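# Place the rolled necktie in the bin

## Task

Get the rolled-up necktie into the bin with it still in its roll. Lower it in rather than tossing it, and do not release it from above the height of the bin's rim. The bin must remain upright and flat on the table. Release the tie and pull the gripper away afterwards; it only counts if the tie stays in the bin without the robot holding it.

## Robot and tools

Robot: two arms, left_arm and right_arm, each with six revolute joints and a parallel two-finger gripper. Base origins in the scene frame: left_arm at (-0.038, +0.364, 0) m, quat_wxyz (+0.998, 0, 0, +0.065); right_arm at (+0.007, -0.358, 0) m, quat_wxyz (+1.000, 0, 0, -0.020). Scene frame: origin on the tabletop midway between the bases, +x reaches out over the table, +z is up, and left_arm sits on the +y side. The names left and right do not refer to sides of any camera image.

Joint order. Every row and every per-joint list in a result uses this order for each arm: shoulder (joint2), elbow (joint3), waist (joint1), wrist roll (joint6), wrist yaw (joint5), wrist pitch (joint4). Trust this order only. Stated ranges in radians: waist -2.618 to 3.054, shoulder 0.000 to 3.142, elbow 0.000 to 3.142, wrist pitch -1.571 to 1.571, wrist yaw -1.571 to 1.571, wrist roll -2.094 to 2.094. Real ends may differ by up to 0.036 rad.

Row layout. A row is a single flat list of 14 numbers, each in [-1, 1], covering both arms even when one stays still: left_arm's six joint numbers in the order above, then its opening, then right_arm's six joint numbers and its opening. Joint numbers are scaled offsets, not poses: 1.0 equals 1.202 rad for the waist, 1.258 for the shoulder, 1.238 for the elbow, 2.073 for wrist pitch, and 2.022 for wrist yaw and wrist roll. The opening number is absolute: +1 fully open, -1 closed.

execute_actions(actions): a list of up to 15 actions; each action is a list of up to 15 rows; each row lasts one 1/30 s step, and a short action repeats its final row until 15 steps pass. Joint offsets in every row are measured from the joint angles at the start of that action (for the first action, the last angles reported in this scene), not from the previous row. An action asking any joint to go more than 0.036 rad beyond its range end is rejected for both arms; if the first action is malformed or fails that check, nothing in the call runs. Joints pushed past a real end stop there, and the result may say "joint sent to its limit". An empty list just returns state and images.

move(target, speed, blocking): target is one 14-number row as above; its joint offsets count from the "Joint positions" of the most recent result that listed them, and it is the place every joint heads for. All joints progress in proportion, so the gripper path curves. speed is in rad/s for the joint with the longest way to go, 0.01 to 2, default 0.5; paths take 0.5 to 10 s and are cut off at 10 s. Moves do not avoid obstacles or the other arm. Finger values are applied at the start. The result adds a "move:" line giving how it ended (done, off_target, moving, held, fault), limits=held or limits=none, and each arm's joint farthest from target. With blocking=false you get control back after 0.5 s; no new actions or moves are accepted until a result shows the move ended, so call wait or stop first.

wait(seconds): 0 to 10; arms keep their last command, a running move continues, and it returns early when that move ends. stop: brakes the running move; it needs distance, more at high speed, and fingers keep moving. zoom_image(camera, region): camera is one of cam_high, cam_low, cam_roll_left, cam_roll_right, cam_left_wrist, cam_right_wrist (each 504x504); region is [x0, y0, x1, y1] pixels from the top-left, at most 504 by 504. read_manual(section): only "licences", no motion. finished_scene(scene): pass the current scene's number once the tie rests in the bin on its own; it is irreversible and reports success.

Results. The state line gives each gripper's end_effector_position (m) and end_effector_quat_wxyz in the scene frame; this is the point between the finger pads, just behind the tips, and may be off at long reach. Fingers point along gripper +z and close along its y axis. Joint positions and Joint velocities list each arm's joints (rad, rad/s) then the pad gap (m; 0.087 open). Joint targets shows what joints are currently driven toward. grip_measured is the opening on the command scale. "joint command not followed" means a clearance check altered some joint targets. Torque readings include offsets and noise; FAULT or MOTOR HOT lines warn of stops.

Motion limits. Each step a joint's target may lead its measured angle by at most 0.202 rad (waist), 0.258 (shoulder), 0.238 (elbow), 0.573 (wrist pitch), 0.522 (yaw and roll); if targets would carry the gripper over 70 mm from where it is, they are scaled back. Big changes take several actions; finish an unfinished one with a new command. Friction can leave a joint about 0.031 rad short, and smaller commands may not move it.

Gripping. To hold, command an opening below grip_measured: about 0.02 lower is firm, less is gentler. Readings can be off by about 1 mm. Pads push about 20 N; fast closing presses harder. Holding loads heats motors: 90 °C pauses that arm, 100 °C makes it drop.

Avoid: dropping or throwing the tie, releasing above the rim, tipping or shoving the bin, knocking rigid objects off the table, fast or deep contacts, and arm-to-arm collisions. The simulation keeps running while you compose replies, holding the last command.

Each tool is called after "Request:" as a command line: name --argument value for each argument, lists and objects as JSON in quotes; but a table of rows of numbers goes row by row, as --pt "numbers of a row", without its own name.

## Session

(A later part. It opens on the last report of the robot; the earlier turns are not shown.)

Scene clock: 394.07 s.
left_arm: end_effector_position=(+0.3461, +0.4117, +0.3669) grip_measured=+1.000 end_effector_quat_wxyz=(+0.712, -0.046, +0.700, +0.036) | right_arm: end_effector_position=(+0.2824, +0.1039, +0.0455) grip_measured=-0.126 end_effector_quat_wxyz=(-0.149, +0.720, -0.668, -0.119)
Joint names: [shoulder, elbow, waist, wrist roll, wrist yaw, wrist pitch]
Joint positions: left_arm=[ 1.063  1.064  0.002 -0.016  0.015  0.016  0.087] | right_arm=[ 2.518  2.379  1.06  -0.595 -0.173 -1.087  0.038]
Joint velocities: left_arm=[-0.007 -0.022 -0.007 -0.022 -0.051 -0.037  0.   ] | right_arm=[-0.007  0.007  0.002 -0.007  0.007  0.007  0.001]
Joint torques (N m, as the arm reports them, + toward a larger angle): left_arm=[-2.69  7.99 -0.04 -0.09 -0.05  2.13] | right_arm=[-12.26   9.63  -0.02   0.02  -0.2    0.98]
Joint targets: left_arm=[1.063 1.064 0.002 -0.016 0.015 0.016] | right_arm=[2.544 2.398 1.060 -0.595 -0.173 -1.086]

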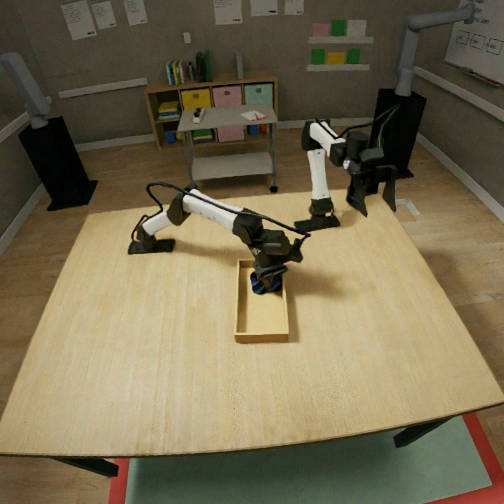

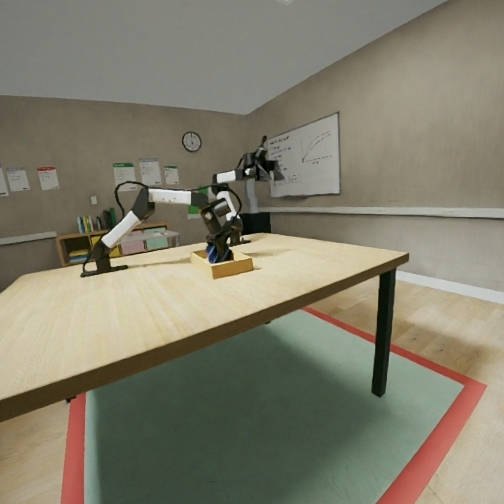

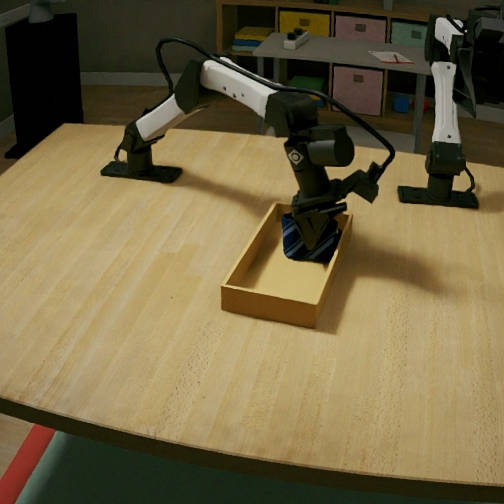

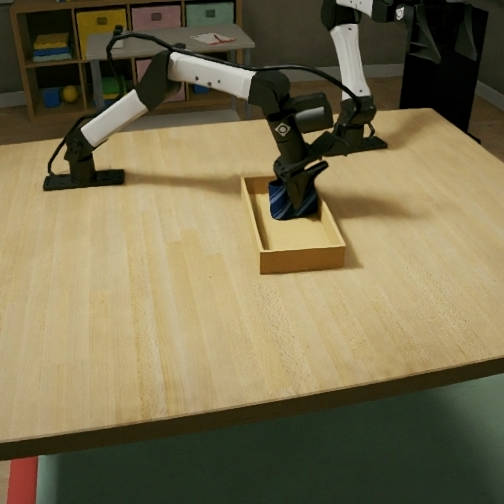

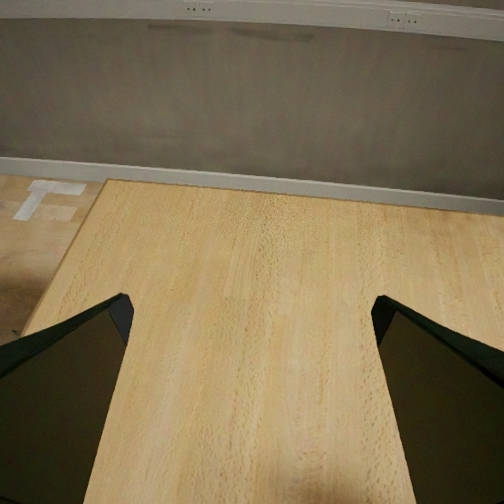

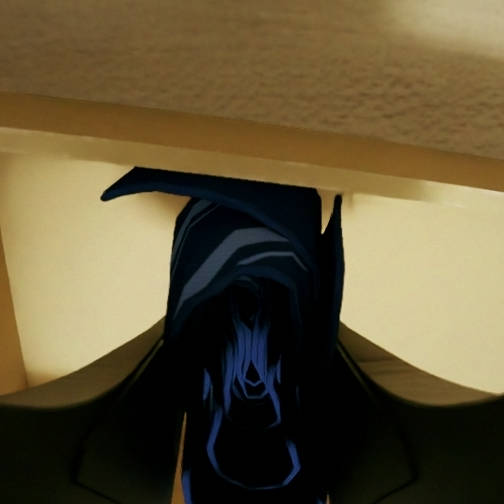

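Request:
execute_actions --actions '[[[0,0,0,0,0,0,1, 0.01,0.0,0,0,0,0,-0.145],[0,0,0,0,0,0,1, 0.01,-0.008,0,0,0,0,-0.145],[0,0,0,0,0,0,1, 0.01,-0.014,0,0,0,0,-0.145],[0,0,0,0,0,0,1, 0.01,-0.018,0,0,0,0,-0.145],[0,0,0,0,0,0,1, 0.01,-0.021,0,0,0,0,-0.145],[0,0,0,0,0,0,1, 0.01,-0.024,0,0,0,0,-0.145],[0,0,0,0,0,0,1, 0.01,-0.027,0,0,0,0,-0.145],[0,0,0,0,0,0,1, 0.01,-0.030,0,0,0,0,-0.145],[0,0,0,0,0,0,1, 0.01,-0.032,0,0,0,0,-0.145]]]'

Scene clock: 403.20 s.
left_arm: end_effector_position=(+0.3461, +0.4117, +0.3669) grip_measured=+1.000 end_effector_quat_wxyz=(+0.712, -0.046, +0.700, +0.036) | right_arm: end_effector_position=(+0.2810, +0.1016, +0.0415) grip_measured=-0.126 end_effector_quat_wxyz=(-0.143, +0.720, -0.669, -0.118)
Joint names: [shoulder, elbow, waist, wrist roll, wrist yaw, wrist pitch]
Joint positions: left_arm=[ 1.063  1.064  0.002 -0.016  0.015  0.016  0.087] | right_arm=[ 2.518  2.366  1.06  -0.595 -0.173 -1.086  0.038]
Joint velocities: left_arm=[-0.002 -0.012  0.002 -0.081  0.037 -0.037  0.   ] | right_arm=[-0.002  0.017  0.002  0.037  0.007  0.037 -0.001]
Joint torques (N m, as the arm reports them, + toward a larger angle): left_arm=[-2.64  8.   -0.06 -0.09 -0.05  2.13] | right_arm=[-13.22   5.75  -0.01   0.02  -0.23   0.95]
Joint targets: left_arm=[1.063 1.064 0.002 -0.016 0.015 0.016] | right_arm=[2.530 2.339 1.060 -0.595 -0.173 -1.087]

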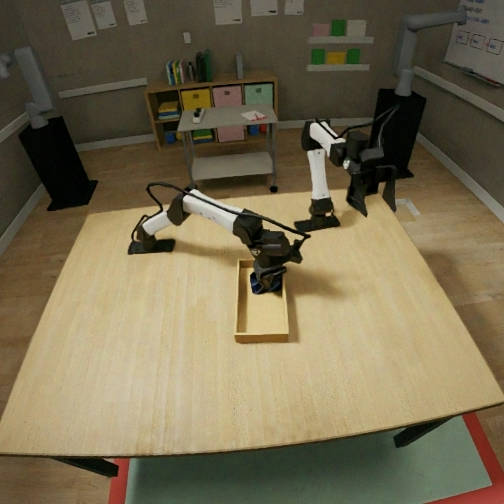

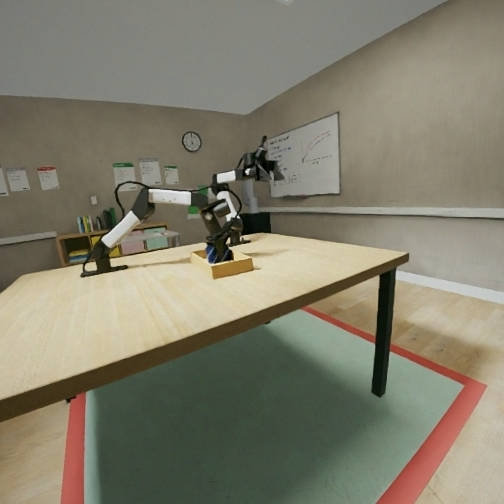

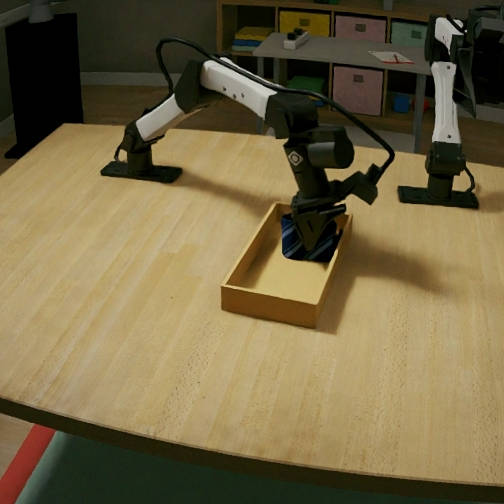

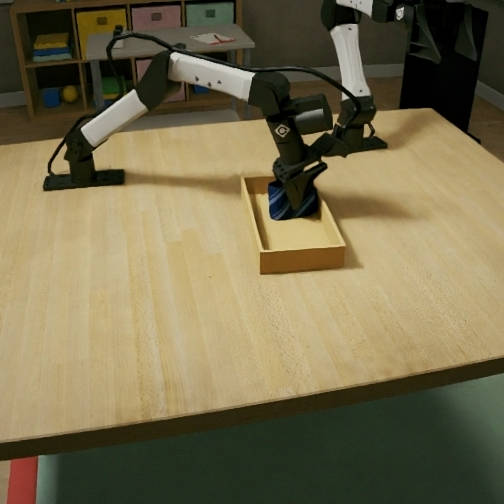

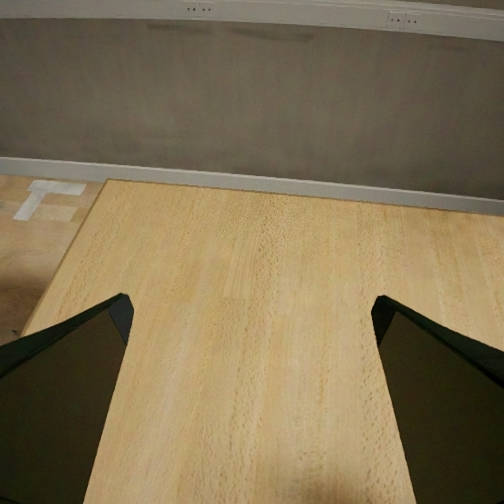

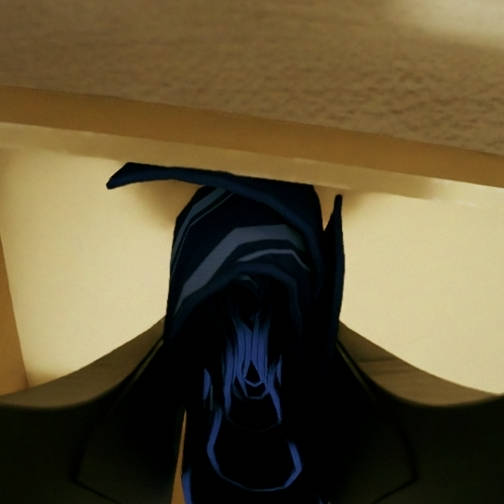

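Request:
execute_actions --actions '[[[0,0,0,0,0,0,1, 0,0,0,0,0,0,-0.12],[0,0,0,0,0,0,1, 0,0,0,0,0,0,-0.08],[0,0,0,0,0,0,1, 0,0,0,0,0,0,-0.02],[0,0,0,0,0,0,1, 0,0,0,0,0,0,0.05],[0,0,0,0,0,0,1, 0,0,0,0,0,0,0.13],[0,0,0,0,0,0,1, 0,0,0,0,0,0,0.21],[0,0,0,0,0,0,1, 0,0,0,0,0,0,0.30],[0,0,0,0,0,0,1, 0,0,0,0,0,0,0.39],[0,0,0,0,0,0,1, 0,0,0,0,0,0,0.48],[0,0,0,0,0,0,1, 0,0,0,0,0,0,0.57],[0,0,0,0,0,0,1, 0,0,0,0,0,0,0.66],[0,0,0,0,0,0,1, 0,0,0,0,0,0,0.75],[0,0,0,0,0,0,1, 0,0,0,0,0,0,0.84],[0,0,0,0,0,0,1, 0,0,0,0,0,0,0.93],[0,0,0,0,0,0,1, 0,0,0,0,0,0,1.0]]]'

Scene clock: 409.10 s.
left_arm: end_effector_position=(+0.3461, +0.4117, +0.3669) grip_measured=+1.000 end_effector_quat_wxyz=(+0.712, -0.046, +0.700, +0.036) | right_arm: end_effector_position=(+0.2810, +0.1016, +0.0415) grip_measured=+0.951 end_effector_quat_wxyz=(-0.143, +0.720, -0.669, -0.118)
Joint names: [shoulder, elbow, waist, wrist roll, wrist yaw, wrist pitch]
Joint positions: left_arm=[ 1.063  1.064  0.002 -0.016  0.015  0.016  0.087] | right_arm=[ 2.518  2.366  1.06  -0.595 -0.173 -1.086  0.085]
Joint velocities: left_arm=[-0.002 -0.022 -0.002  0.022 -0.066  0.022  0.   ] | right_arm=[-0.002  0.027 -0.002  0.037  0.051  0.022  0.057]
Joint torques (N m, as the arm reports them, + toward a larger angle): left_arm=[-2.68  8.02 -0.04 -0.09 -0.05  2.14] | right_arm=[-14.1    8.01   0.     0.01  -0.2    0.96]
Joint targets: left_arm=[1.063 1.064 0.002 -0.016 0.015 0.016] | right_arm=[2.518 2.366 1.060 -0.595 -0.173 -1.086]

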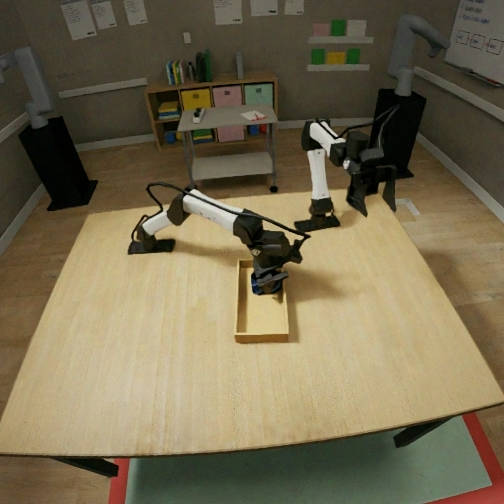

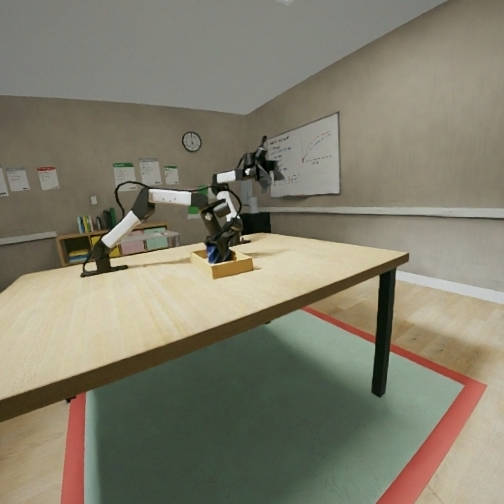

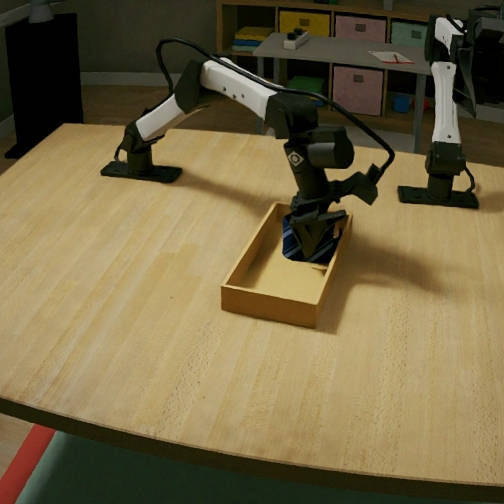

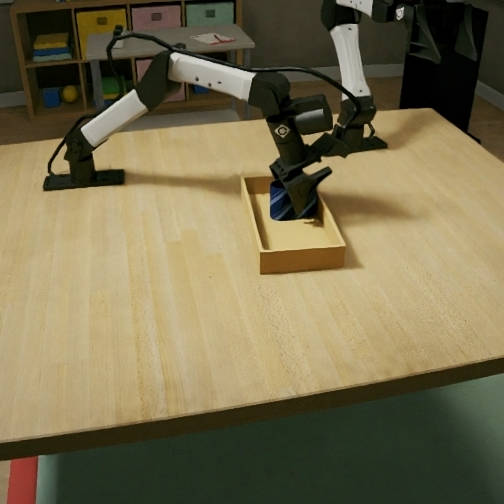

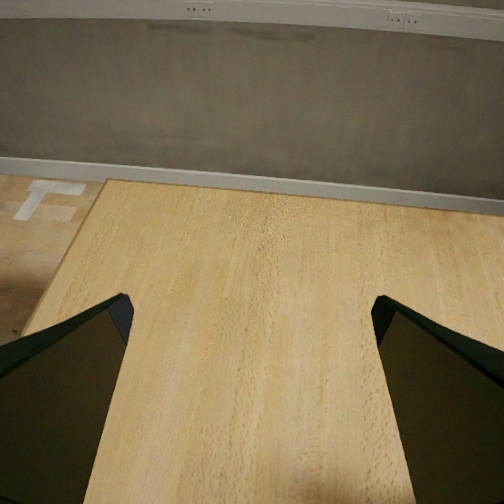

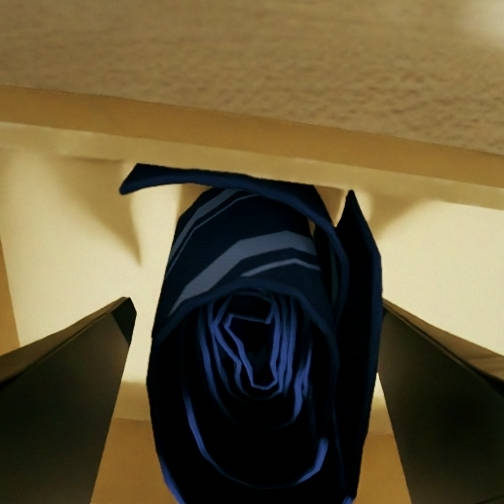

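Request:
move --target '[0, 0, 0, 0, 0, 0, 1, -0.40, -0.16, 0.0, 0.0, 0.0, 0.0, 1]' --speed 0.5

Scene clock: 418.13 s.
left_arm: end_effector_position=(+0.3461, +0.4117, +0.3669) grip_measured=+1.000 end_effector_quat_wxyz=(+0.712, -0.046, +0.700, +0.036) | right_arm: end_effector_position=(+0.2578, +0.0638, +0.2330) grip_measured=+0.983 end_effector_quat_wxyz=(-0.296, +0.701, -0.632, -0.148)
Joint names: [shoulder, elbow, waist, wrist roll, wrist yaw, wrist pitch]
Joint positions: left_arm=[ 1.063  1.064  0.002 -0.016  0.015  0.016  0.087] | right_arm=[ 2.016  2.188  1.06  -0.595 -0.173 -1.087  0.087]
Joint velocities: left_arm=[-0.002 -0.002 -0.017  0.037 -0.007 -0.022  0.   ] | right_arm=[-0.002  0.002 -0.002 -0.022  0.007 -0.095 -0.   ]
Joint torques (N m, as the arm reports them, + toward a larger angle): left_arm=[-2.69  8.02 -0.06 -0.09 -0.07  2.13] | right_arm=[-10.8    6.16  -0.05   0.02  -0.19   1.47]
Joint targets: left_arm=[1.063 1.064 0.002 -0.016 0.015 0.016] | right_arm=[2.014 2.167 1.060 -0.595 -0.173 -1.086]
move: done; limits=none; left_arm: farthest joint: the waist, 0.000 radians from its target (0.000 radians at the start); right_arm: farthest joint: the elbow, 0.020 radians from its target (0.198 radians at the start)

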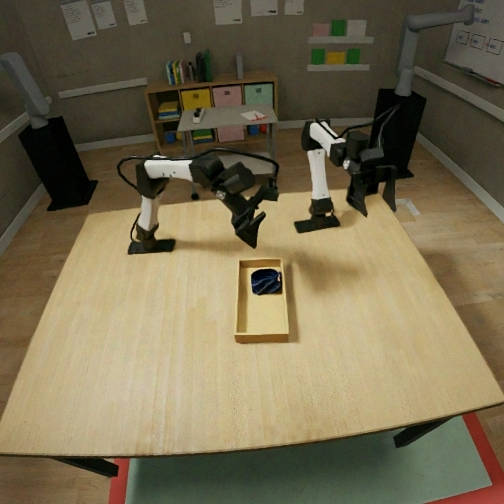

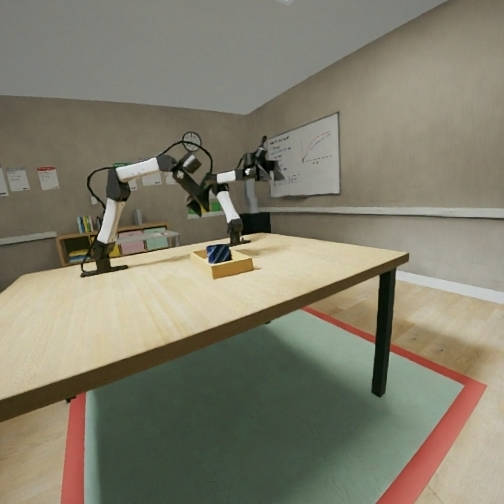

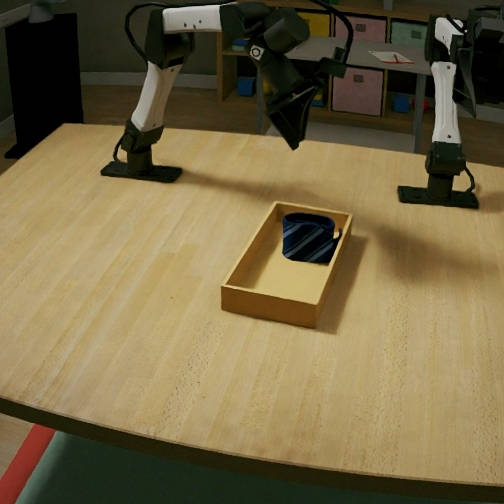

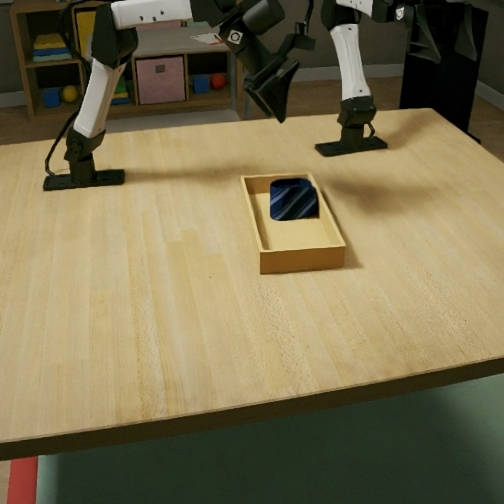

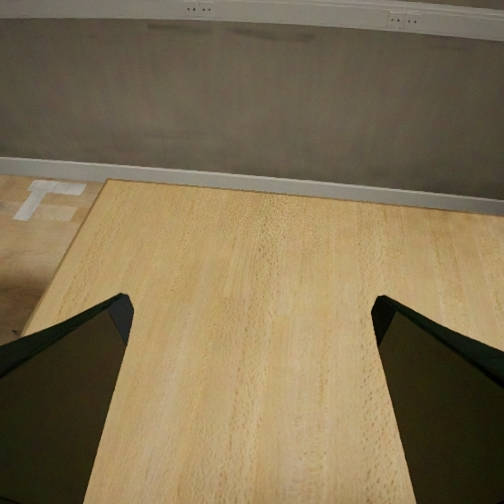

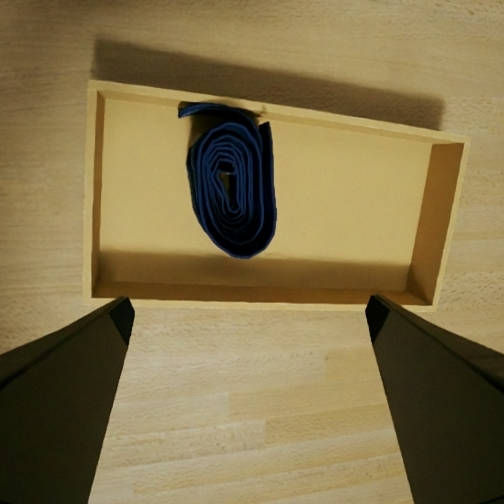

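Request:
move --target '[0, 0, 0, 0, 0, 0, 1, -0.4, -0.45, -0.45, 0.0, 0.0, 0.1, 1]' --speed 0.9

Scene clock: 422.70 s.
left_arm: end_effector_position=(+0.3461, +0.4117, +0.3669) grip_measured=+1.000 end_effector_quat_wxyz=(+0.712, -0.046, +0.700, +0.036) | right_arm: end_effector_position=(+0.3577, -0.1673, +0.2680) grip_measured=+0.983 end_effector_quat_wxyz=(+0.391, -0.499, +0.771, +0.056)
Joint names: [shoulder, elbow, waist, wrist roll, wrist yaw, wrist pitch]
Joint positions: left_arm=[ 1.063  1.064  0.002 -0.016  0.015  0.016  0.087] | right_arm=[ 1.525  1.653  0.522 -0.595 -0.17  -0.901  0.087]
Joint velocities: left_arm=[ 0.002 -0.012 -0.007 -0.037  0.007  0.007  0.   ] | right_arm=[ 0.007 -0.012  0.007 -0.007 -0.007  0.037  0.001]
Joint torques (N m, as the arm reports them, + toward a larger angle): left_arm=[-2.68  7.98 -0.06 -0.08 -0.06  2.13] | right_arm=[-7.47  6.46 -0.22  0.03 -0.2   1.78]
Joint targets: left_arm=[1.063 1.064 0.002 -0.016 0.015 0.016] | right_arm=[1.513 1.632 0.519 -0.595 -0.173 -0.880]
move: off_target (right_arm); limits=none; left_arm: farthest joint: the waist, 0.000 radians from its target (0.000 radians at the start); right_arm: farthest joint: the elbow, 0.022 radians from its target (0.557 radians at the start)

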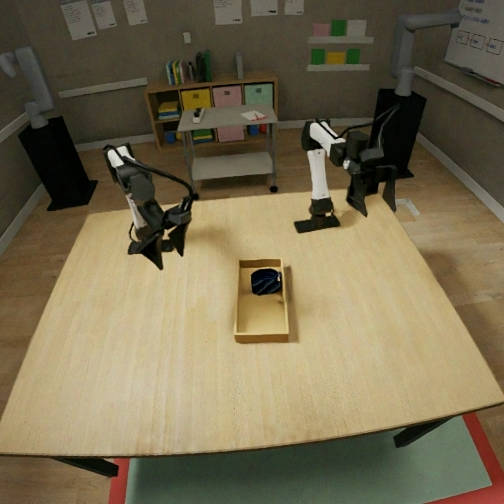

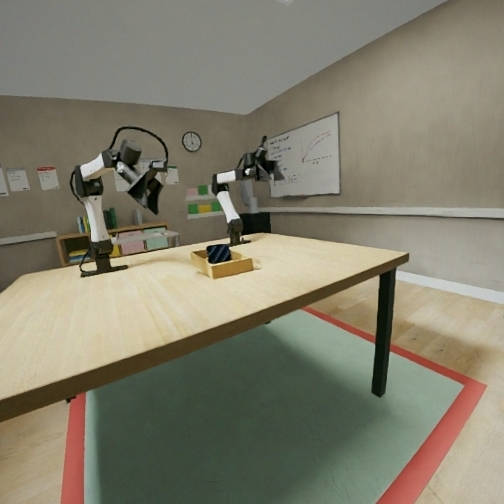

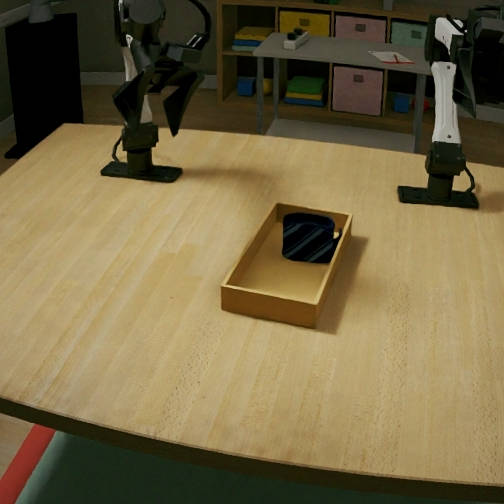

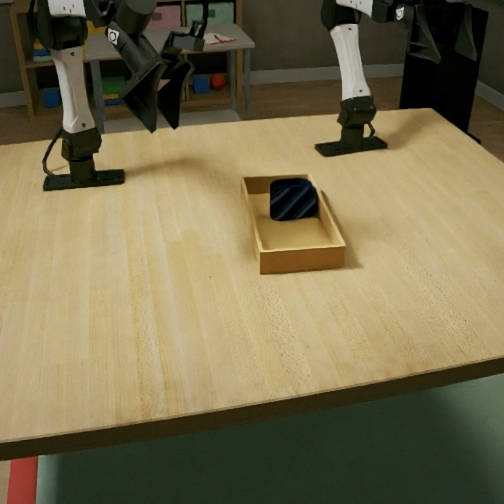

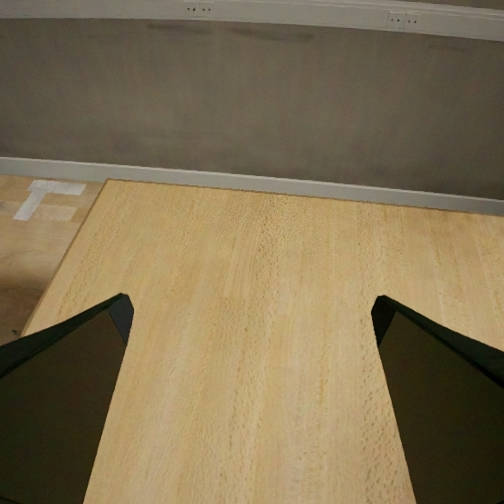

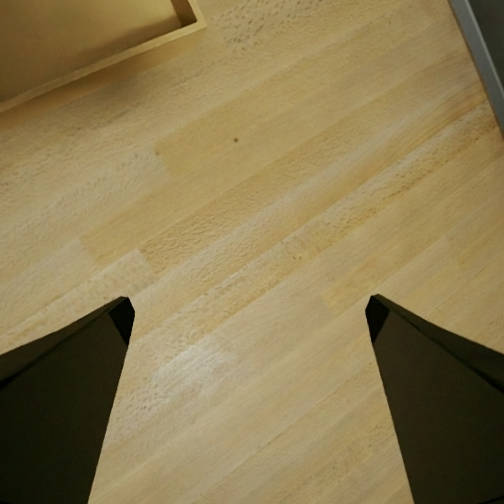

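The tie is in the bin and still rolled, the bin is flat, and the arm is clear, so I'm ending scene 1.

Request:
finished_scene --scene 1

The scene is finished: the task was done.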